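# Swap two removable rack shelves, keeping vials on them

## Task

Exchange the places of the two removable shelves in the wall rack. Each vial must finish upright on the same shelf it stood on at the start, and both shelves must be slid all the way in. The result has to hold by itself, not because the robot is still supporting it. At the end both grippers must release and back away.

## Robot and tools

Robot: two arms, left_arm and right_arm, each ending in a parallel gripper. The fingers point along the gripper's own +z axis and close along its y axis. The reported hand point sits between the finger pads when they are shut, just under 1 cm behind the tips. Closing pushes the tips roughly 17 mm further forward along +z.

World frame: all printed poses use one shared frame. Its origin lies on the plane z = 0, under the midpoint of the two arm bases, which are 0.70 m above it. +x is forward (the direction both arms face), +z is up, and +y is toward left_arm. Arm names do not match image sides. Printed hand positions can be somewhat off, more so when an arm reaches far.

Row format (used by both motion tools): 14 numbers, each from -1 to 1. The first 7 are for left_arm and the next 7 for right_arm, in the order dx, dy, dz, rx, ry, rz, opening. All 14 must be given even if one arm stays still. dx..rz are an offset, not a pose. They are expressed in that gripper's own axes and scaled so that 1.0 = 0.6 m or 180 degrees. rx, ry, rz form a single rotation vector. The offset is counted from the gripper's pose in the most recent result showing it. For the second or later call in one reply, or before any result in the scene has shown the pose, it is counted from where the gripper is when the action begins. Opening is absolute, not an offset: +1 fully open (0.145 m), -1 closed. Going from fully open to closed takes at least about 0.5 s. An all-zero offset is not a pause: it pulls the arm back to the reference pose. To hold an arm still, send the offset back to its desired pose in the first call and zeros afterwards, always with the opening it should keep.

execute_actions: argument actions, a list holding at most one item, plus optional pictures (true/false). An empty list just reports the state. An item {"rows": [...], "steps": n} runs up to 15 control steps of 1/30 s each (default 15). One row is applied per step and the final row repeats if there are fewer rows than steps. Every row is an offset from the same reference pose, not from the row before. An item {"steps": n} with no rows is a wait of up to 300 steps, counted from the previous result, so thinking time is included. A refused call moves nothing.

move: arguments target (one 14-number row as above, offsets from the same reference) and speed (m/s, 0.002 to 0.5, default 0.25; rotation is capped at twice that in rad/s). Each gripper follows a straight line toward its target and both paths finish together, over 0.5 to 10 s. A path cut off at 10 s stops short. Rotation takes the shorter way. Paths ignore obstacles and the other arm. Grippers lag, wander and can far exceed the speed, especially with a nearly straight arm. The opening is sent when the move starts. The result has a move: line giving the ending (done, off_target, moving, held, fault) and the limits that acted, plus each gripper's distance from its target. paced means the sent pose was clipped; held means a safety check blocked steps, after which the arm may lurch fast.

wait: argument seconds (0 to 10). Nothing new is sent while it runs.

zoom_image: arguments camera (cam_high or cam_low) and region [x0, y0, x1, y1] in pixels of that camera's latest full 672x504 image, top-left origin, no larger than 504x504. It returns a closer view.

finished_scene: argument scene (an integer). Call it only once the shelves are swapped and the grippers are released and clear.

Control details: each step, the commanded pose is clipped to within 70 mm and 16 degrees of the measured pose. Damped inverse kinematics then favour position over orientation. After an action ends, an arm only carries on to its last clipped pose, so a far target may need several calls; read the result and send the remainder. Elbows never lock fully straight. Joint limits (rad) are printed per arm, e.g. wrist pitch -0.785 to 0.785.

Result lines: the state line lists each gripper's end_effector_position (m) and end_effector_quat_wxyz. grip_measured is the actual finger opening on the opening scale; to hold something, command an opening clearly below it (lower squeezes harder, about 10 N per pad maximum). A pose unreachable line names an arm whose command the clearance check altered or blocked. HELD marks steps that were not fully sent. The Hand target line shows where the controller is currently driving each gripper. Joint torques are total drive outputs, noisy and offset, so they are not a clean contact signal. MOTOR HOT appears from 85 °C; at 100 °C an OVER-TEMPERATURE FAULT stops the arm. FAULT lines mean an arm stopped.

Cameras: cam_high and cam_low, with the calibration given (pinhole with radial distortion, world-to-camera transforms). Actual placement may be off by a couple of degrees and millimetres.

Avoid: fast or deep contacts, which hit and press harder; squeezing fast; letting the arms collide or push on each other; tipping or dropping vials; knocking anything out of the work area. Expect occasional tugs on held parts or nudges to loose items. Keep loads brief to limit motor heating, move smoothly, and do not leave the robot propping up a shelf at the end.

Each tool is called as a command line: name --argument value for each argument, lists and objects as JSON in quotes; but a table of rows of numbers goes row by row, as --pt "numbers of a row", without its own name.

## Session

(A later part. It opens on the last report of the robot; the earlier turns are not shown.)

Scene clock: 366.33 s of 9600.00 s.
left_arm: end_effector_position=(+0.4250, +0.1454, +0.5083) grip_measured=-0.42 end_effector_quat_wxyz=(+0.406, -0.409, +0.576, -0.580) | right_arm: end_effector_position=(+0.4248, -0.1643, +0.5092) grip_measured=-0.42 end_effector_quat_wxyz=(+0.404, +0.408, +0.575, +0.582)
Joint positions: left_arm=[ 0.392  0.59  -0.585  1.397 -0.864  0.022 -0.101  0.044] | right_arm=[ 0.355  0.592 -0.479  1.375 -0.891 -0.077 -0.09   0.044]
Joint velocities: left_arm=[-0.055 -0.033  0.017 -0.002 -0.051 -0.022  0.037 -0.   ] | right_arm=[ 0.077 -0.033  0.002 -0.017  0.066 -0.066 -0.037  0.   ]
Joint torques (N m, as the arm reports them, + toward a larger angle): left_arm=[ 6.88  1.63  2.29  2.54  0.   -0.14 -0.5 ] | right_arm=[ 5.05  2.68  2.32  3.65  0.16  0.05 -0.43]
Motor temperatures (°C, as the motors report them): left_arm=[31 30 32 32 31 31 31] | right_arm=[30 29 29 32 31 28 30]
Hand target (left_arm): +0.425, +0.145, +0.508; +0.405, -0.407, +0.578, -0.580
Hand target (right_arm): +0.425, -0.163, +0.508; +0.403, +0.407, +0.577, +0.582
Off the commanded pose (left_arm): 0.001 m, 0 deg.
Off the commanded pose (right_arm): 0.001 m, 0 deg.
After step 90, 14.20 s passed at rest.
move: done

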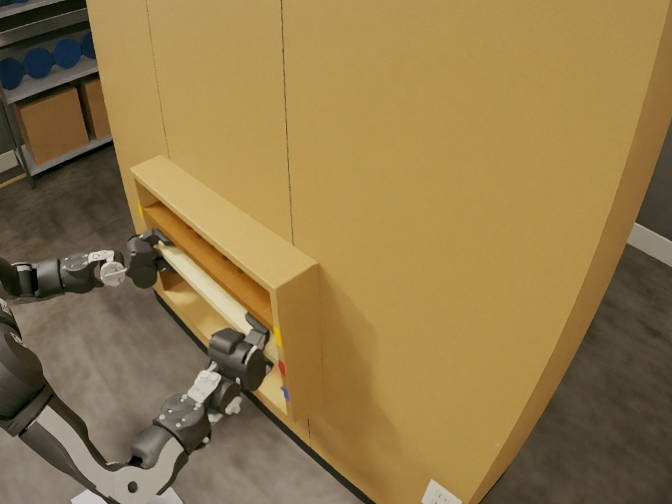

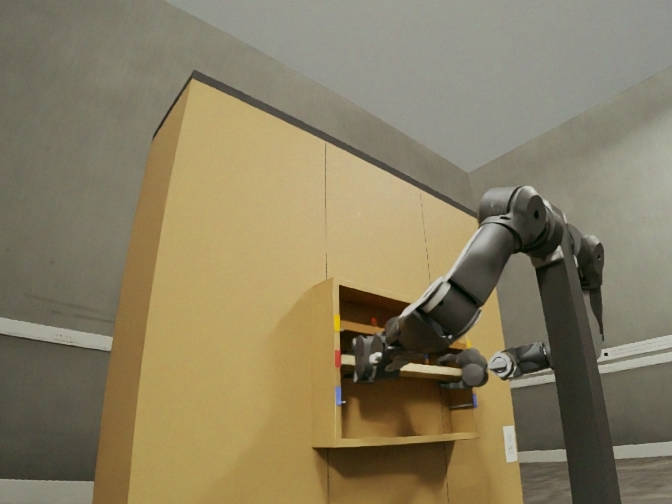

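execute_actions --actions '[{"rows":[[0,0.001,0,0,0,0,-0.48,0,-0.001,0,0,0,0,-0.48],[0,0.002,0,0,0,0,-0.54,0,-0.002,0,0,0,0,-0.54],[0,0.002,0,0,0,0,-0.59,0,-0.002,0,0,0,0,-0.59],[0,0.002,0,0,0,0,-0.63,0,-0.002,0,0,0,0,-0.63],[0,0.002,0,0,0,0,-0.66,0,-0.002,0,0,0,0,-0.66],[0,0.002,0,0,0,0,-0.685,0,-0.002,0,0,0,0,-0.685],[0,0.002,0,0,0,0,-0.71,0,-0.002,0,0,0,0,-0.71],[0,0.002,0,0,0,0,-0.73,0,-0.002,0,0,0,0,-0.73],[0,0.002,0,0,0,0,-0.75,0,-0.002,0,0,0,0,-0.75],[0,0.002,0,0,0,0,-0.77,0,-0.002,0,0,0,0,-0.77],[0,0.002,0,0,0,0,-0.79,0,-0.002,0,0,0,0,-0.79],[0,0.002,0,0,0,0,-0.82,0,-0.002,0,0,0,0,-0.82],[0,0.002,0,0,0,0,-0.87,0,-0.002,0,0,0,0,-0.87],[0,0.002,0,0,0,0,-0.93,0,-0.002,0,0,0,0,-0.93],[0,0.002,0,0,0,0,-1,0,-0.002,0,0,0,0,-1]],"steps":15}]' --pictures false

move --target '[0,-0.026,0,0.008,0,0.0025,-1,0,0.026,0,-0.008,0,-0.0025,-1]' --speed 0.02

move --target '[0.0480,-0.014,-0.130,0.009,0,0.003,-1,0.0463,0.013,-0.1308,-0.009,0,-0.0025,-1]' --speed 0.045

Scene clock: 393.40 s of 9600.00 s.
left_arm: end_effector_position=(+0.4251, +0.1460, +0.5071) grip_measured=-0.76 end_effector_quat_wxyz=(+0.405, -0.411, +0.576, -0.579) | right_arm: end_effector_position=(+0.4250, -0.1647, +0.5081) grip_measured=-0.76 end_effector_quat_wxyz=(+0.403, +0.410, +0.575, +0.582)
Joint positions: left_arm=[ 0.392  0.589 -0.585  1.394 -0.863  0.022 -0.101  0.018] | right_arm=[ 0.354  0.591 -0.479  1.372 -0.888 -0.077 -0.09   0.018]
Joint velocities: left_arm=[-0.033 -0.033  0.007 -0.007 -0.095 -0.022  0.007  0.   ] | right_arm=[ 0.055 -0.055 -0.017  0.027 -0.037 -0.081  0.007  0.   ]
Joint torques (N m, as the arm reports them, + toward a larger angle): left_arm=[ 6.57  1.4   2.54  2.45 -0.04 -0.09 -0.66] | right_arm=[ 5.1   2.65  2.51  3.74  0.09  0.12 -0.54]
Motor temperatures (°C, as the motors report them): left_arm=[31 30 32 32 31 31 30] | right_arm=[30 29 29 32 31 28 29]
Hand target (left_arm): +0.425, +0.145, +0.507; +0.406, -0.409, +0.576, -0.580
Hand target (right_arm): +0.425, -0.164, +0.508; +0.404, +0.408, +0.575, +0.582
Off the commanded pose (left_arm): 0.001 m, 0 deg.
Off the commanded pose (right_arm): 0.000 m, 0 deg.
Steps of this call (steps 1 to 90: nothing new was sent; then 23.57 s passed at rest; steps 91 to 105: all 15 steps of this action). Readings (end_effector_position):
91: left_arm (+0.4250, +0.1454, +0.5083) | right_arm (+0.4248, -0.1643, +0.5092)
92: left_arm (+0.4250, +0.1455, +0.5079) | right_arm (+0.4249, -0.1643, +0.5089)
94: left_arm (+0.4252, +0.1461, +0.5073) | right_arm (+0.4250, -0.1646, +0.5084)
98: left_arm (+0.4252, +0.1459, +0.5073) | right_arm (+0.4250, -0.1646, +0.5084)
105: the state above

Scene clock: 394.63 s of 9600.00 s.
left_arm: end_effector_position=(+0.4235, +0.1459, +0.5145) grip_measured=-0.76 end_effector_quat_wxyz=(+0.407, -0.410, +0.575, -0.580) | right_arm: end_effector_position=(+0.4235, -0.1644, +0.5157) grip_measured=-0.76 end_effector_quat_wxyz=(+0.404, +0.408, +0.575, +0.583)
Joint positions: left_arm=[ 0.392  0.607 -0.585  1.431 -0.85   0.039 -0.081  0.018] | right_arm=[ 0.354  0.608 -0.479  1.409 -0.873 -0.061 -0.07   0.018]
Joint velocities: left_arm=[-0.077  0.011  0.002 -0.012  0.066 -0.037  0.081 -0.   ] | right_arm=[ 0.011 -0.077 -0.012 -0.017 -0.007 -0.081 -0.007 -0.   ]
Joint torques (N m, as the arm reports them, + toward a larger angle): left_arm=[ 8.73  2.04  3.75  4.52 -0.05 -0.04 -0.67] | right_arm=[ 6.79  3.2   4.07  5.94  0.14  0.19 -0.57]
Motor temperatures (°C, as the motors report them): left_arm=[31 30 32 32 31 31 30] | right_arm=[30 29 29 32 31 28 29]
Hand target (left_arm): +0.425, +0.146, +0.523; +0.413, -0.403, +0.570, -0.585
Hand target (right_arm): +0.425, -0.165, +0.524; +0.411, +0.402, +0.569, +0.588
Off the commanded pose (left_arm): 0.008 m, 1 deg.
Off the commanded pose (right_arm): 0.008 m, 1 deg.
move: off_target (left_arm, right_arm)

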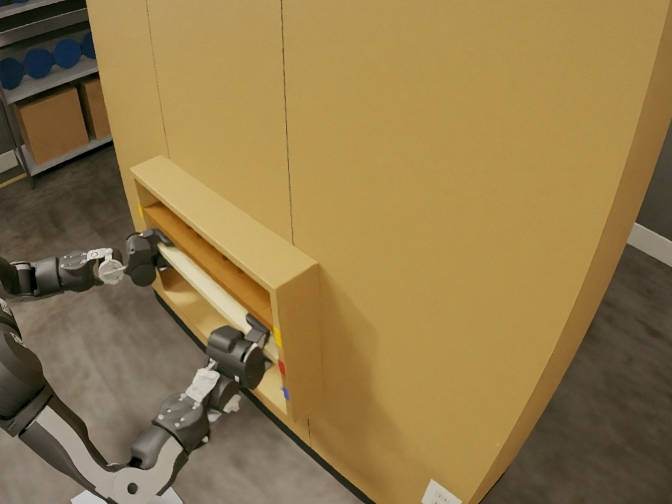

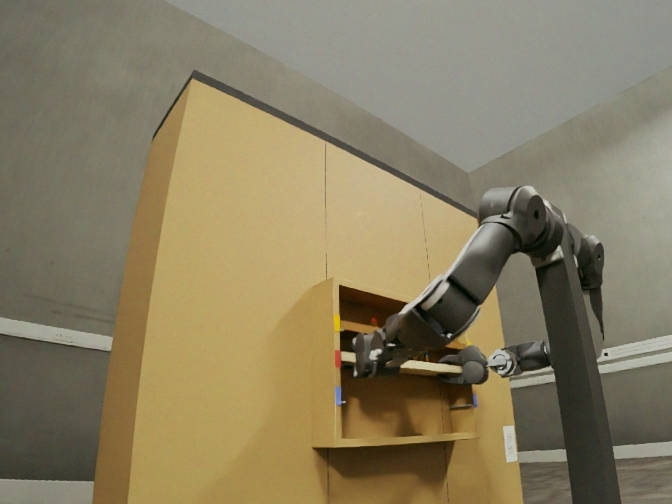

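Scene clock: 396.73 s of 9600.00 s.
left_arm: end_effector_position=(+0.3395, +0.1461, +0.5134) grip_measured=-0.76 end_effector_quat_wxyz=(+0.406, -0.412, +0.576, -0.577) | right_arm: end_effector_position=(+0.3399, -0.1655, +0.5148) grip_measured=-0.76 end_effector_quat_wxyz=(+0.405, +0.410, +0.576, +0.580)
Joint positions: left_arm=[ 0.016  0.796 -0.511  1.837 -0.842  0.21  -0.141  0.018] | right_arm=[-0.067  0.766 -0.346  1.813 -0.868  0.074 -0.118  0.018]
Joint velocities: left_arm=[-0.033  0.011 -0.002 -0.007  0.037  0.022  0.081  0.   ] | right_arm=[-0.077 -0.055  0.007 -0.012  0.007 -0.007 -0.022 -0.   ]
Joint torques (N m, as the arm reports them, + toward a larger angle): left_arm=[ 4.95  2.59  4.07  4.58 -0.31 -0.04 -1.05] | right_arm=[ 3.24  3.39  4.39  5.92 -0.03  0.14 -0.85]
Motor temperatures (°C, as the motors report them): left_arm=[31 30 32 32 31 31 31] | right_arm=[30 29 29 32 31 28 30]
Hand target (left_arm): +0.340, +0.146, +0.522; +0.415, -0.402, +0.569, -0.585
Hand target (right_arm): +0.340, -0.165, +0.523; +0.413, +0.401, +0.569, +0.587
Off the commanded pose (left_arm): 0.010 m, 2 deg.
Off the commanded pose (right_arm): 0.009 m, 2 deg.
move: off_target (left_arm, right_arm)

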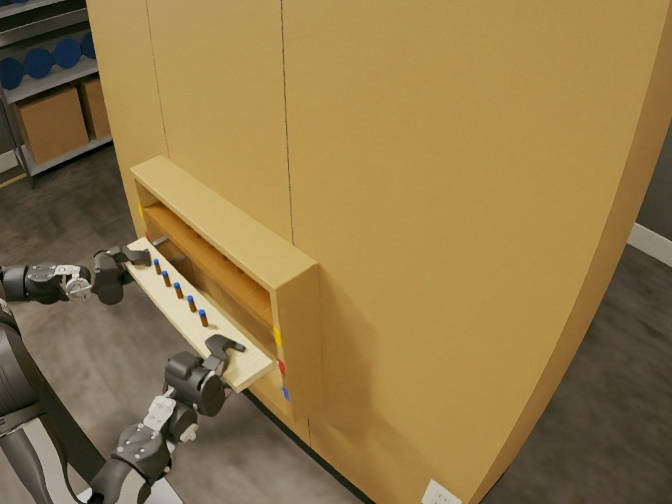

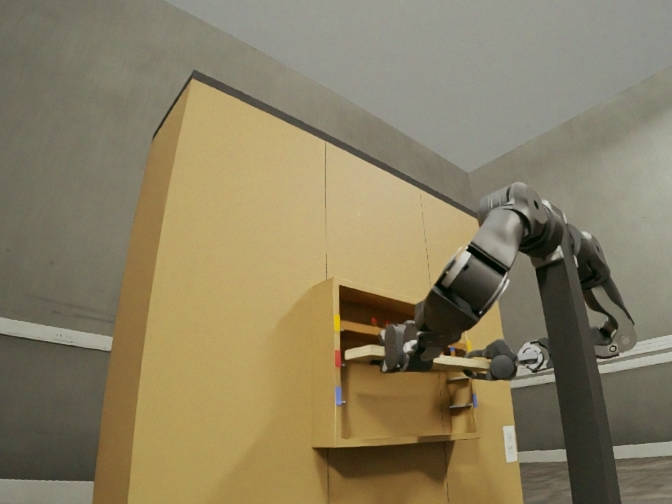

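move --target '[-0.003,0.106,0.0085,0.009,0,0.0025,-1,-0.0025,-0.1078,0.0075,-0.009,0.001,-0.0015,-1]' --speed 0.045

zoom_image --camera "cam_low" --region '[328, 368, 388, 418]'

zoom_image --camera "cam_high" --region '[242, 356, 302, 426]'

Scene clock: 412.80 s of 9600.00 s.
left_arm: end_effector_position=(+0.3438, +0.1460, +0.4441) grip_measured=-0.76 end_effector_quat_wxyz=(+0.409, -0.410, +0.576, -0.577) | right_arm: end_effector_position=(+0.3436, -0.1667, +0.4443) grip_measured=-0.76 end_effector_quat_wxyz=(+0.406, +0.411, +0.574, +0.581)
Joint positions: left_arm=[ 0.009  0.6   -0.521  1.494 -0.995  0.059 -0.344  0.018] | right_arm=[-0.046  0.573 -0.368  1.468 -1.043 -0.077 -0.332  0.018]
Joint velocities: left_arm=[-0.033  0.011 -0.007 -0.007 -0.022  0.007 -0.037 -0.   ] | right_arm=[-0.011  0.033 -0.007  0.002 -0.081  0.007  0.007  0.   ]
Joint torques (N m, as the arm reports them, + toward a larger angle): left_arm=[ 5.6   1.75  3.15  3.36 -0.13 -0.07 -1.06] | right_arm=[ 3.87  2.73  3.02  4.62  0.07  0.09 -0.86]
Motor temperatures (°C, as the motors report them): left_arm=[31 30 32 33 31 31 31] | right_arm=[30 29 29 32 31 28 30]
Hand target (left_arm): +0.346, +0.147, +0.451; +0.417, -0.403, +0.569, -0.583
Hand target (right_arm): +0.345, -0.167, +0.450; +0.412, +0.404, +0.568, +0.587
Off the commanded pose (left_arm): 0.006 m, 1 deg.
Off the commanded pose (right_arm): 0.006 m, 2 deg.
After step 90, 11.40 s passed at rest.
move: off_target (left_arm, right_arm)

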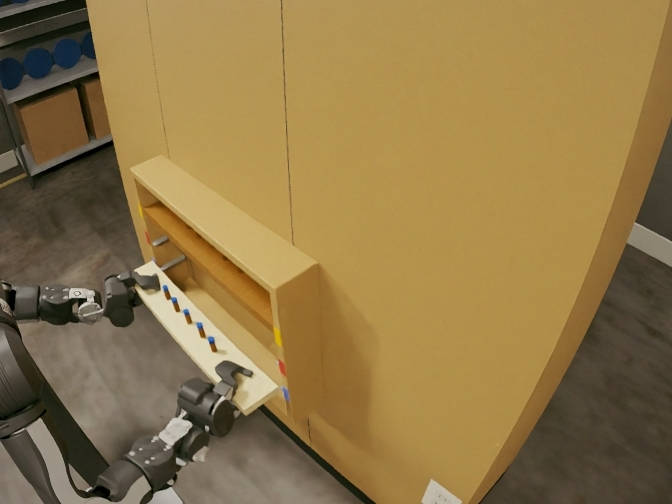

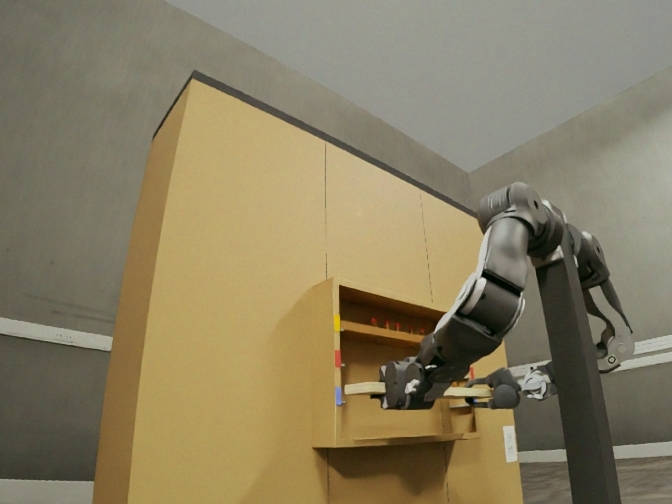

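Region (328, 368, 388, 418) of cam_low's 672x504 image, scaled by 8.400, with more detail than that image has.

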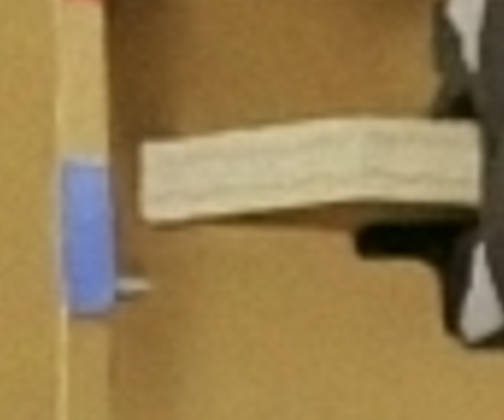

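Region (242, 356, 302, 426) of cam_high's 672x504 image, scaled by 7.200, with more detail than that image has; it fills the left 432 columns of this view, and the rest is white.

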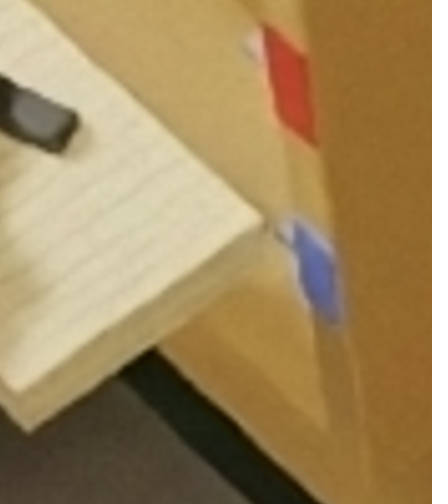

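move --target '[-0.0054,-0.009,0.0042,0.007,0,0.001,-1,0.0018,0.009,0.0068,-0.007,0,-0.002,-1]' --speed 0.015

zoom_image --camera "cam_low" --region '[328, 368, 388, 418]'

zoom_image --camera "cam_high" --region '[242, 356, 302, 426]'

Scene clock: 425.27 s of 9600.00 s.
left_arm: end_effector_position=(+0.3453, +0.1475, +0.4438) grip_measured=-0.76 end_effector_quat_wxyz=(+0.409, -0.412, +0.575, -0.577) | right_arm: end_effector_position=(+0.3454, -0.1649, +0.4453) grip_measured=-0.76 end_effector_quat_wxyz=(+0.407, +0.410, +0.573, +0.581)
Joint positions: left_arm=[ 0.015  0.601 -0.521  1.487 -0.988  0.056 -0.344  0.018] | right_arm=[-0.038  0.564 -0.368  1.465 -1.05  -0.076 -0.328  0.018]
Joint velocities: left_arm=[ 0.055  0.011 -0.002  0.007 -0.095  0.081 -0.037 -0.   ] | right_arm=[-0.011  0.033  0.002 -0.007 -0.037 -0.037  0.037 -0.   ]
Joint torques (N m, as the arm reports them, + toward a larger angle): left_arm=[ 5.74  2.21  3.05  3.08 -0.07 -0.18 -0.98] | right_arm=[ 4.16  2.31  2.5   4.64  0.08  0.14 -0.71]
Motor temperatures (°C, as the motors report them): left_arm=[31 30 32 33 31 31 31] | right_arm=[29 29 29 32 31 28 30]
Hand target (left_arm): +0.347, +0.148, +0.449; +0.414, -0.405, +0.570, -0.583
Hand target (right_arm): +0.347, -0.164, +0.450; +0.412, +0.404, +0.569, +0.586
Off the commanded pose (left_arm): 0.006 m, 1 deg.
Off the commanded pose (right_arm): 0.005 m, 1 deg.
After step 90, 8.50 s passed at rest.
move: off_target (left_arm, right_arm)

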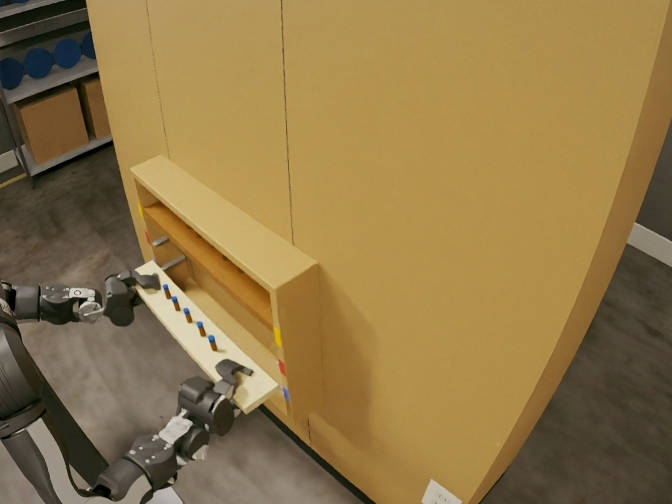

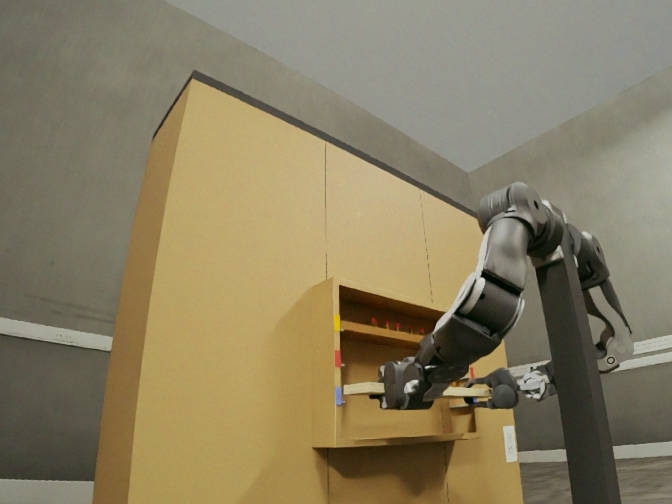

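Region (328, 368, 388, 418) of cam_low's 672x504 image, scaled by 8.400, with more detail than that image has.

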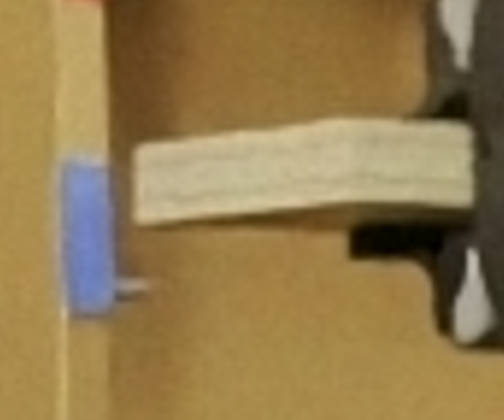

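Region (242, 356, 302, 426) of cam_high's 672x504 image, scaled by 7.200, with more detail than that image has; it fills the left 432 columns of this view, and the rest is white.

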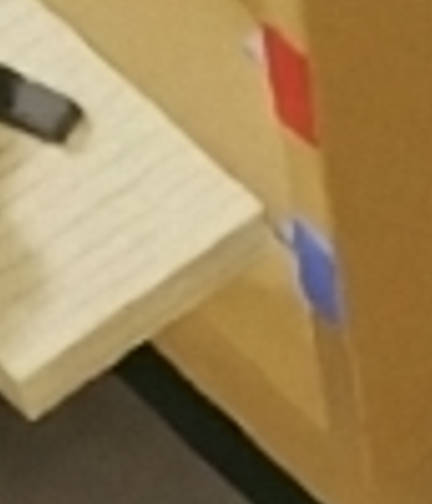

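move --target '[-0.013,-0.007,0.036,0.005,0,0.002,-1,-0.012,0.0055,0.0365,-0.005,0,-0.001,-1]' --speed 0.02

Scene clock: 431.90 s of 9600.00 s.
left_arm: end_effector_position=(+0.3667, +0.1480, +0.4448) grip_measured=-0.76 end_effector_quat_wxyz=(+0.410, -0.411, +0.574, -0.577) | right_arm: end_effector_position=(+0.3670, -0.1646, +0.4454) grip_measured=-0.76 end_effector_quat_wxyz=(+0.408, +0.409, +0.572, +0.582)
Joint positions: left_arm=[ 0.103  0.558 -0.521  1.397 -0.997  0.015 -0.325  0.018] | right_arm=[ 0.057  0.518 -0.368  1.371 -1.067 -0.117 -0.31   0.018]
Joint velocities: left_arm=[-0.055 -0.077 -0.007 -0.017 -0.051  0.066 -0.095 -0.   ] | right_arm=[-0.033 -0.033  0.002  0.012 -0.022  0.007  0.037  0.   ]
Joint torques (N m, as the arm reports them, + toward a larger angle): left_arm=[ 6.28  1.46  2.4   3.1  -0.06 -0.08 -0.68] | right_arm=[ 4.62  2.44  2.36  4.48  0.14  0.13 -0.59]
Motor temperatures (°C, as the motors report them): left_arm=[31 30 32 33 31 31 31] | right_arm=[30 29 29 32 31 28 30]
Hand target (left_arm): +0.368, +0.148, +0.448; +0.414, -0.406, +0.572, -0.580
Hand target (right_arm): +0.368, -0.164, +0.449; +0.411, +0.406, +0.569, +0.585
Off the commanded pose (left_arm): 0.004 m, 1 deg.
Off the commanded pose (right_arm): 0.004 m, 1 deg.
After step 90, 2.23 s passed at rest.
move: off_target (left_arm, right_arm)

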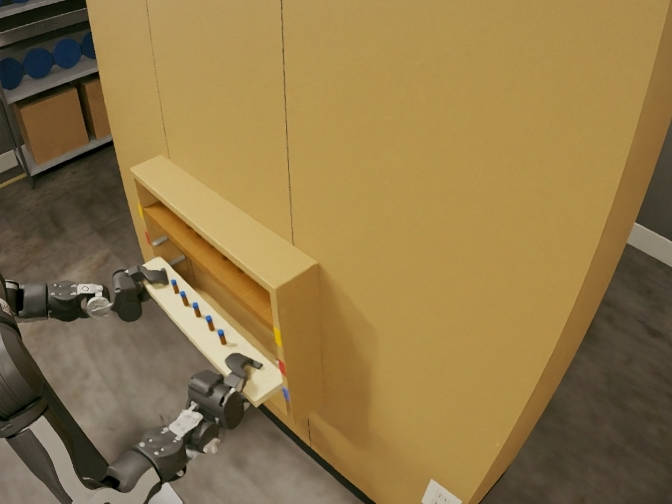

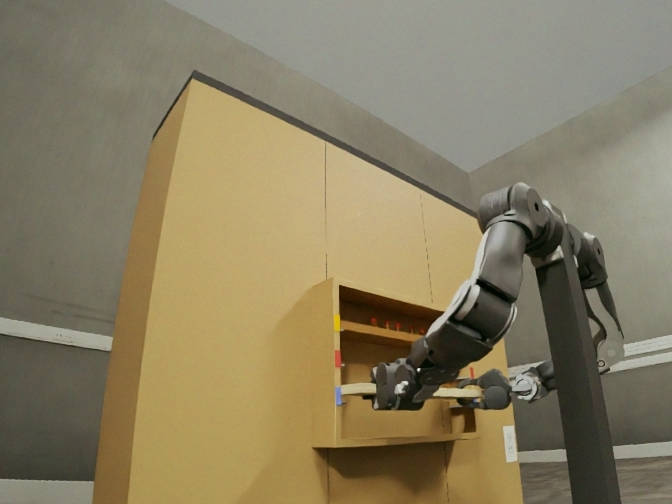

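move --target '[-0.0315,0.009,0.0902,0.004,0,0.001,-1,-0.0303,-0.0095,0.090,-0.003,0,-0.001,-1]' --speed 0.035

Scene clock: 444.60 s of 9600.00 s.
left_arm: end_effector_position=(+0.4224, +0.1478, +0.4344) grip_measured=-0.76 end_effector_quat_wxyz=(+0.409, -0.413, +0.576, -0.575) | right_arm: end_effector_position=(+0.4223, -0.1637, +0.4346) grip_measured=-0.76 end_effector_quat_wxyz=(+0.404, +0.413, +0.575, +0.579)
Joint positions: left_arm=[ 0.348  0.412 -0.522  1.045 -1.053 -0.117 -0.343  0.018] | right_arm=[ 0.32   0.384 -0.371  1.019 -1.147 -0.234 -0.331  0.018]
Joint velocities: left_arm=[-0.011 -0.011 -0.017  0.007 -0.066 -0.051 -0.051 -0.   ] | right_arm=[-0.055 -0.033  0.007  0.022 -0.022  0.095 -0.037  0.   ]
Joint torques (N m, as the arm reports them, + toward a larger angle): left_arm=[ 8.21  0.98  2.19  3.11 -0.04 -0.07 -1.01] | right_arm=[ 6.4   2.04  1.96  4.52  0.16  0.14 -0.84]
Motor temperatures (°C, as the motors report them): left_arm=[31 30 32 33 31 31 31] | right_arm=[30 29 29 32 31 28 30]
Hand target (left_arm): +0.424, +0.147, +0.440; +0.414, -0.406, +0.571, -0.581
Hand target (right_arm): +0.424, -0.163, +0.440; +0.410, +0.407, +0.569, +0.585
Off the commanded pose (left_arm): 0.005 m, 1 deg.
Off the commanded pose (right_arm): 0.006 m, 1 deg.
After step 90, 7.83 s passed at rest.
move: off_target (left_arm, right_arm)

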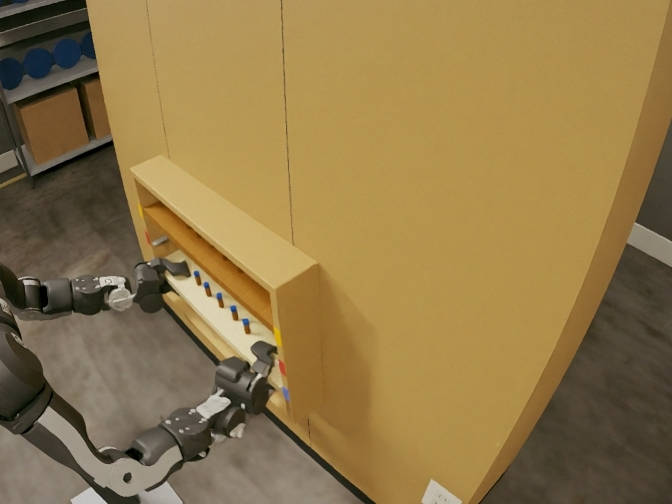

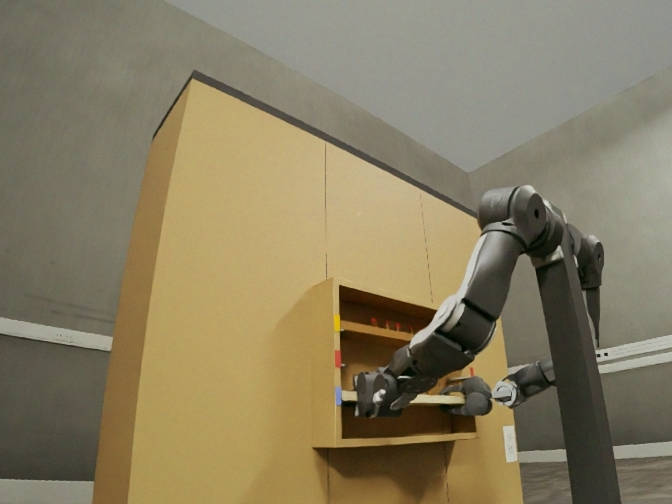

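execute_actions --actions '[{"rows":[[-0.0008,-0.009,0.0025,0.007,0,0,-1,-0.0008,0.009,0.0025,-0.007,0,0,-1],[-0.0009,-0.008,0.0028,0.0066,0,0,-1,-0.0009,0.008,0.0028,-0.0066,0,0,-1],[-0.001,-0.007,0.003,0.0062,0,0,-1,-0.001,0.007,0.003,-0.0062,0,0,-1],[-0.0011,-0.006,0.0033,0.0058,0,0,-1,-0.0011,0.006,0.0033,-0.0058,0,0,-1],[-0.0012,-0.005,0.0035,0.0054,0,0,-1,-0.0012,0.005,0.0035,-0.0054,0,0,-1],[-0.0013,-0.004,0.0038,0.005,0,0,-1,-0.0013,0.004,0.0038,-0.005,0,0,-1],[-0.0014,-0.003,0.004,0.0046,0,0,-1,-0.0014,0.003,0.004,-0.0046,0,0,-1],[-0.0015,-0.002,0.0043,0.0042,0,0,-1,-0.0015,0.002,0.0043,-0.0042,0,0,-1],[-0.0016,-0.001,0.0045,0.0038,0,0,-1,-0.0016,0.001,0.0045,-0.0038,0,0,-1],[-0.0017,0,0.0048,0.0034,0,0,-1,-0.0017,0,0.0048,-0.0034,0,0,-1],[-0.0018,0.001,0.005,0.003,0,0,-1,-0.0018,-0.001,0.005,-0.003,0,0,-1],[-0.0019,0.002,0.0053,0.0027,0,0,-1,-0.0019,-0.002,0.0053,-0.0027,0,0,-1],[-0.002,0.0027,0.0055,0.0024,0,0,-1,-0.002,-0.0027,0.0055,-0.0024,0,0,-1],[-0.002,0.0033,0.0058,0.0022,0,0,-1,-0.002,-0.0033,0.0058,-0.0022,0,0,-1],[-0.0021,0.0038,0.006,0.002,0,0,-1,-0.0021,-0.0038,0.006,-0.002,0,0,-1]],"steps":15}]' --pictures false

move --target '[-0.0038,0,0.011,0,0,0,-1,-0.0038,0,0.011,0,0,0,-1]' --speed 0.008

Scene clock: 464.37 s of 9600.00 s.
left_arm: end_effector_position=(+0.4256, +0.1479, +0.4323) grip_measured=-0.76 end_effector_quat_wxyz=(+0.409, -0.412, +0.574, -0.578) | right_arm: end_effector_position=(+0.4254, -0.1638, +0.4321) grip_measured=-0.76 end_effector_quat_wxyz=(+0.404, +0.413, +0.572, +0.582)
Joint positions: left_arm=[ 0.365  0.397 -0.522  1.003 -1.061 -0.132 -0.367  0.018] | right_arm=[ 0.339  0.371 -0.371  0.976 -1.155 -0.248 -0.354  0.018]
Joint velocities: left_arm=[-0.055 -0.011  0.002 -0.056  0.007 -0.037 -0.037  0.   ] | right_arm=[ 0.077  0.011 -0.007 -0.061 -0.066 -0.022 -0.081  0.   ]
Joint torques (N m, as the arm reports them, + toward a larger angle): left_arm=[ 7.38  0.61  1.58  2.08  0.05 -0.03 -0.52] | right_arm=[ 5.89  1.97  1.28  3.52  0.17  0.22 -0.47]
Motor temperatures (°C, as the motors report them): left_arm=[31 30 32 33 31 31 31] | right_arm=[30 29 29 32 31 28 30]
Hand target (left_arm): +0.426, +0.148, +0.432; +0.410, -0.411, +0.574, -0.577
Hand target (right_arm): +0.426, -0.164, +0.432; +0.405, +0.412, +0.573, +0.581
Off the commanded pose (left_arm): 0.001 m, 0 deg.
Off the commanded pose (right_arm): 0.001 m, 0 deg.
Steps of this call (steps 1 to 90: nothing new was sent; then 16.27 s passed at rest; steps 91 to 105: all 15 steps of this action). Readings (end_effector_position):
91: left_arm (+0.4224, +0.1478, +0.4344) | right_arm (+0.4223, -0.1636, +0.4346)
92: left_arm (+0.4223, +0.1478, +0.4340) | right_arm (+0.4222, -0.1637, +0.4343)
94: left_arm (+0.4222, +0.1479, +0.4326) | right_arm (+0.4222, -0.1638, +0.4326)
98: left_arm (+0.4237, +0.1480, +0.4325) | right_arm (+0.4236, -0.1638, +0.4325)
105: the state above

Scene clock: 465.70 s of 9600.00 s.
left_arm: end_effector_position=(+0.4314, +0.1479, +0.4324) grip_measured=-0.76 end_effector_quat_wxyz=(+0.409, -0.411, +0.573, -0.579) | right_arm: end_effector_position=(+0.4303, -0.1636, +0.4322) grip_measured=-0.76 end_effector_quat_wxyz=(+0.403, +0.412, +0.571, +0.585)
Joint positions: left_arm=[ 0.394  0.382 -0.522  0.959 -1.067 -0.149 -0.378  0.018] | right_arm=[ 0.367  0.359 -0.371  0.932 -1.164 -0.266 -0.373  0.018]
Joint velocities: left_arm=[-0.011  0.011 -0.002 -0.012  0.066 -0.022  0.051 -0.   ] | right_arm=[-0.033 -0.055 -0.007 -0.007  0.051  0.022 -0.007  0.   ]
Joint torques (N m, as the arm reports them, + toward a larger angle): left_arm=[ 8.1   0.42  1.76  1.95  0.12 -0.01 -0.4 ] | right_arm=[ 7.3   1.54  1.54  3.23  0.24  0.27 -0.19]
Motor temperatures (°C, as the motors report them): left_arm=[31 30 32 33 31 31 31] | right_arm=[30 29 29 32 31 28 30]
Hand target (left_arm): +0.433, +0.148, +0.432; +0.409, -0.412, +0.574, -0.578
Hand target (right_arm): +0.432, -0.164, +0.432; +0.404, +0.413, +0.572, +0.582
Off the commanded pose (left_arm): 0.001 m, 0 deg.
Off the commanded pose (right_arm): 0.002 m, 1 deg.
move: done

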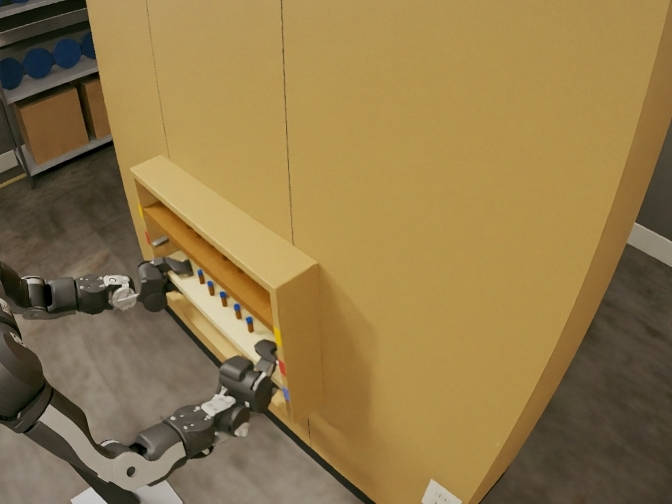

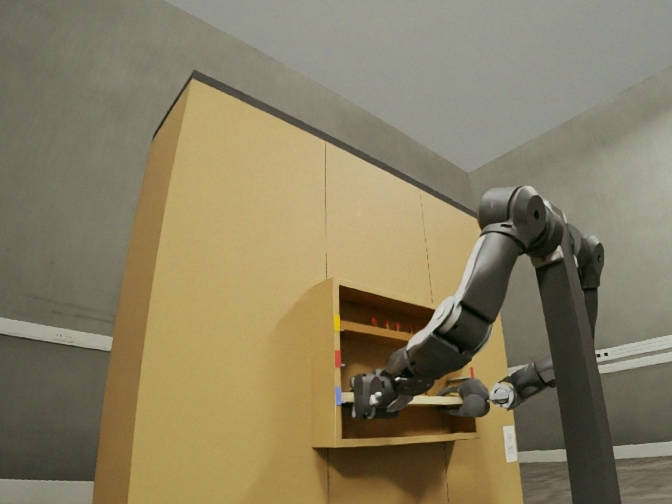

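Right side has stalled; give the left one more small push, then release.

move --target '[-0.0019,0,0.0055,0,0,0,-1,-0.0012,0,0.0035,0,0,0,-1]' --speed 0.006

Scene clock: 473.93 s of 9600.00 s.
left_arm: end_effector_position=(+0.4318, +0.1477, +0.4324) grip_measured=-0.76 end_effector_quat_wxyz=(+0.409, -0.407, +0.571, -0.584) | right_arm: end_effector_position=(+0.4304, -0.1637, +0.4322) grip_measured=-0.76 end_effector_quat_wxyz=(+0.403, +0.410, +0.569, +0.588)
Joint positions: left_arm=[ 0.399  0.378 -0.522  0.94  -1.072 -0.163 -0.399  0.018] | right_arm=[ 0.37   0.357 -0.371  0.921 -1.167 -0.272 -0.386  0.018]
Joint velocities: left_arm=[ 0.011 -0.033 -0.007 -0.002 -0.051 -0.022 -0.007 -0.   ] | right_arm=[ 0.011  0.033 -0.007 -0.012 -0.051 -0.066 -0.051  0.   ]
Joint torques (N m, as the arm reports them, + toward a larger angle): left_arm=[9.5  0.   1.82 1.7  0.18 0.09 0.03] | right_arm=[ 7.33  1.55  1.57  3.19  0.28  0.23 -0.19]
Motor temperatures (°C, as the motors report them): left_arm=[31 30 32 32 31 31 31] | right_arm=[30 29 29 32 31 28 30]
Hand target (left_arm): +0.435, +0.148, +0.432; +0.409, -0.411, +0.573, -0.579
Hand target (right_arm): +0.432, -0.164, +0.432; +0.403, +0.412, +0.571, +0.585
Off the commanded pose (left_arm): 0.003 m, 1 deg.
Off the commanded pose (right_arm): 0.002 m, 0 deg.
After step 90, 4.43 s passed at rest.
move: done

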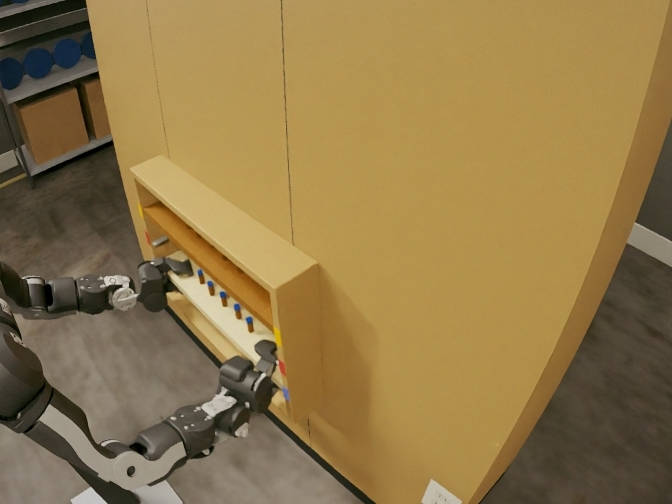

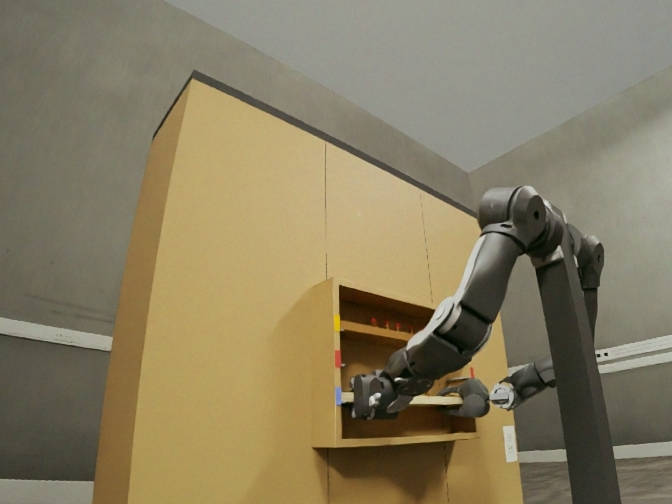

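execute_actions --actions '[{"rows":[[0,0,0,0,0,0,-1,0,0,0,0,0,0,-1],[0,0,0,0,0,0,-1,0,0,0,0,0,0,-1],[0,0,0,0,0,0,-0.9,0,0,0,0,0,0,-0.9],[0,0,0,0,0,0,-0.8,0,0,0,0,0,0,-0.8],[0,0,0,0,0,0,-0.74,0,0,0,0,0,0,-0.74],[0,0,0,0,0,0,-0.7,0,0,0,0,0,0,-0.7],[0,0,0,0,0,0,-0.64,0,0,0,0,0,0,-0.64],[0,0,0,0,0,0,-0.56,0,0,0,0,0,0,-0.56],[0,0,0,0,0,0,-0.48,0,0,0,0,0,0,-0.48],[0,0,0,0,0,0,-0.42,0,0,0,0,0,0,-0.42]],"steps":12}]' --pictures false

move --target '[0.08,-0.014,-0.25,0,0,0,-0.42,0.08,0.016,-0.25,0,0,0,-0.42]' --speed 0.12

zoom_image --camera "cam_low" --region '[310, 270, 510, 450]'

zoom_image --camera "cam_high" --region '[120, 160, 330, 420]'

Scene clock: 488.03 s of 9600.00 s.
left_arm: end_effector_position=(+0.4315, +0.1478, +0.4324) grip_measured=-0.42 end_effector_quat_wxyz=(+0.409, -0.407, +0.571, -0.584) | right_arm: end_effector_position=(+0.4302, -0.1636, +0.4322) grip_measured=-0.42 end_effector_quat_wxyz=(+0.403, +0.409, +0.569, +0.588)
Joint positions: left_arm=[ 0.399  0.379 -0.522  0.94  -1.072 -0.163 -0.401  0.044] | right_arm=[ 0.37   0.357 -0.371  0.921 -1.167 -0.273 -0.387  0.044]
Joint velocities: left_arm=[-0.011 -0.011 -0.007 -0.012  0.007 -0.022 -0.066  0.   ] | right_arm=[ 0.011  0.055 -0.027 -0.007 -0.007  0.007  0.007  0.   ]
Joint torques (N m, as the arm reports them, + toward a larger angle): left_arm=[ 7.01  1.04  1.83  2.91  0.17 -0.05 -0.45] | right_arm=[ 5.33  2.13  1.69  4.36  0.3   0.14 -0.4 ]
Motor temperatures (°C, as the motors report them): left_arm=[31 30 32 32 31 31 31] | right_arm=[30 29 29 32 31 28 30]
Hand target (left_arm): +0.432, +0.148, +0.432; +0.409, -0.407, +0.571, -0.584
Hand target (right_arm): +0.430, -0.164, +0.432; +0.403, +0.410, +0.569, +0.588
Off the commanded pose (left_arm): 0.000 m, 0 deg.
Off the commanded pose (right_arm): 0.000 m, 0 deg.
Steps of this call (steps 1 to 90: nothing new was sent; then 10.70 s passed at rest; steps 91 to 102: all 12 steps of this action). Readings (end_effector_position):
91: left_arm (+0.4315, +0.1478, +0.4324) | right_arm (+0.4302, -0.1636, +0.4322)
92: left_arm (+0.4315, +0.1478, +0.4324) | right_arm (+0.4302, -0.1636, +0.4322)
94: left_arm (+0.4315, +0.1478, +0.4324) | right_arm (+0.4302, -0.1636, +0.4322)
98: left_arm (+0.4315, +0.1478, +0.4324) | right_arm (+0.4302, -0.1636, +0.4322)
102: the state above

Scene clock: 489.93 s of 9600.00 s.
left_arm: end_effector_position=(+0.2734, +0.1552, +0.4347) grip_measured=-0.42 end_effector_quat_wxyz=(+0.405, -0.411, +0.574, -0.581) | right_arm: end_effector_position=(+0.2726, -0.1711, +0.4374) grip_measured=-0.42 end_effector_quat_wxyz=(+0.402, +0.412, +0.573, +0.583)
Joint positions: left_arm=[-0.344  0.622 -0.365  1.659 -1.085  0.038 -0.462  0.044] | right_arm=[-0.406  0.542 -0.179  1.653 -1.158 -0.126 -0.424  0.044]
Joint velocities: left_arm=[-0.011 -0.033 -0.012  0.017  0.022 -0.007  0.022  0.   ] | right_arm=[ 0.011 -0.033  0.007 -0.007  0.037  0.022  0.037  0.   ]
Joint torques (N m, as the arm reports them, + toward a larger angle): left_arm=[ 2.05  1.74  2.42  3.81 -0.01 -0.01 -0.72] | right_arm=[ 0.62  2.6   2.46  5.23  0.2   0.19 -0.59]
Motor temperatures (°C, as the motors report them): left_arm=[31 30 32 32 31 31 31] | right_arm=[30 29 29 32 31 28 30]
Hand target (left_arm): +0.274, +0.155, +0.438; +0.409, -0.409, +0.570, -0.583
Hand target (right_arm): +0.273, -0.171, +0.440; +0.406, +0.409, +0.570, +0.585
Off the commanded pose (left_arm): 0.005 m, 1 deg.
Off the commanded pose (right_arm): 0.003 m, 1 deg.
move: off_target (left_arm)

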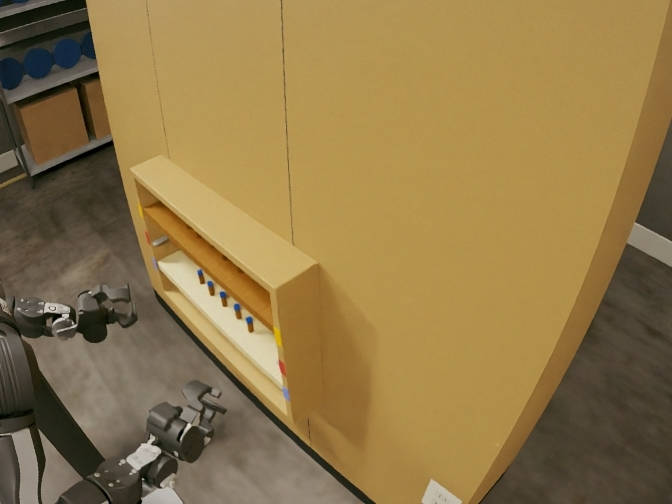

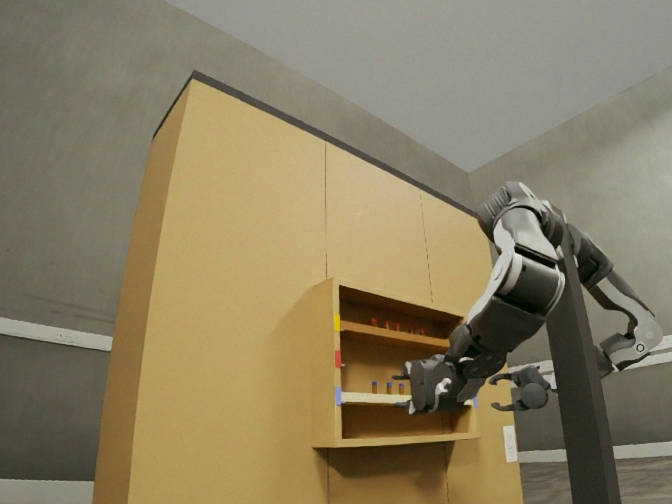

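Region (310, 270, 510, 450) of cam_low's 672x504 image, scaled by 2.520, with more detail than that image has; it fills the top 454 rows of this view, and the rest is white.

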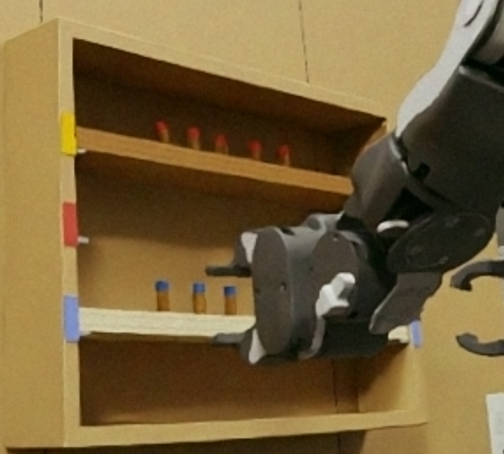

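Region (120, 160, 330, 420) of cam_high's 672x504 image, scaled by 1.938, with more detail than that image has; it fills the left 407 columns of this view, and the rest is white.

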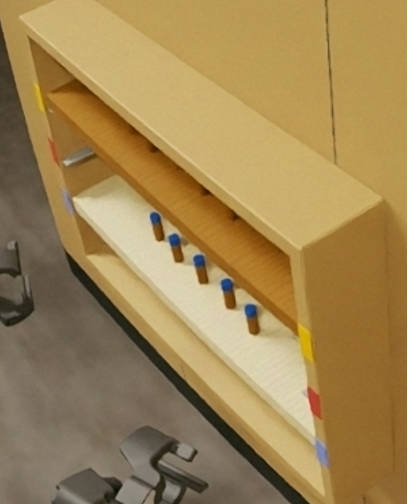

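All vials are standing, both shelves are fully in, and the arms are clear.

finished_scene --scene 2

The scene is finished: the task was done.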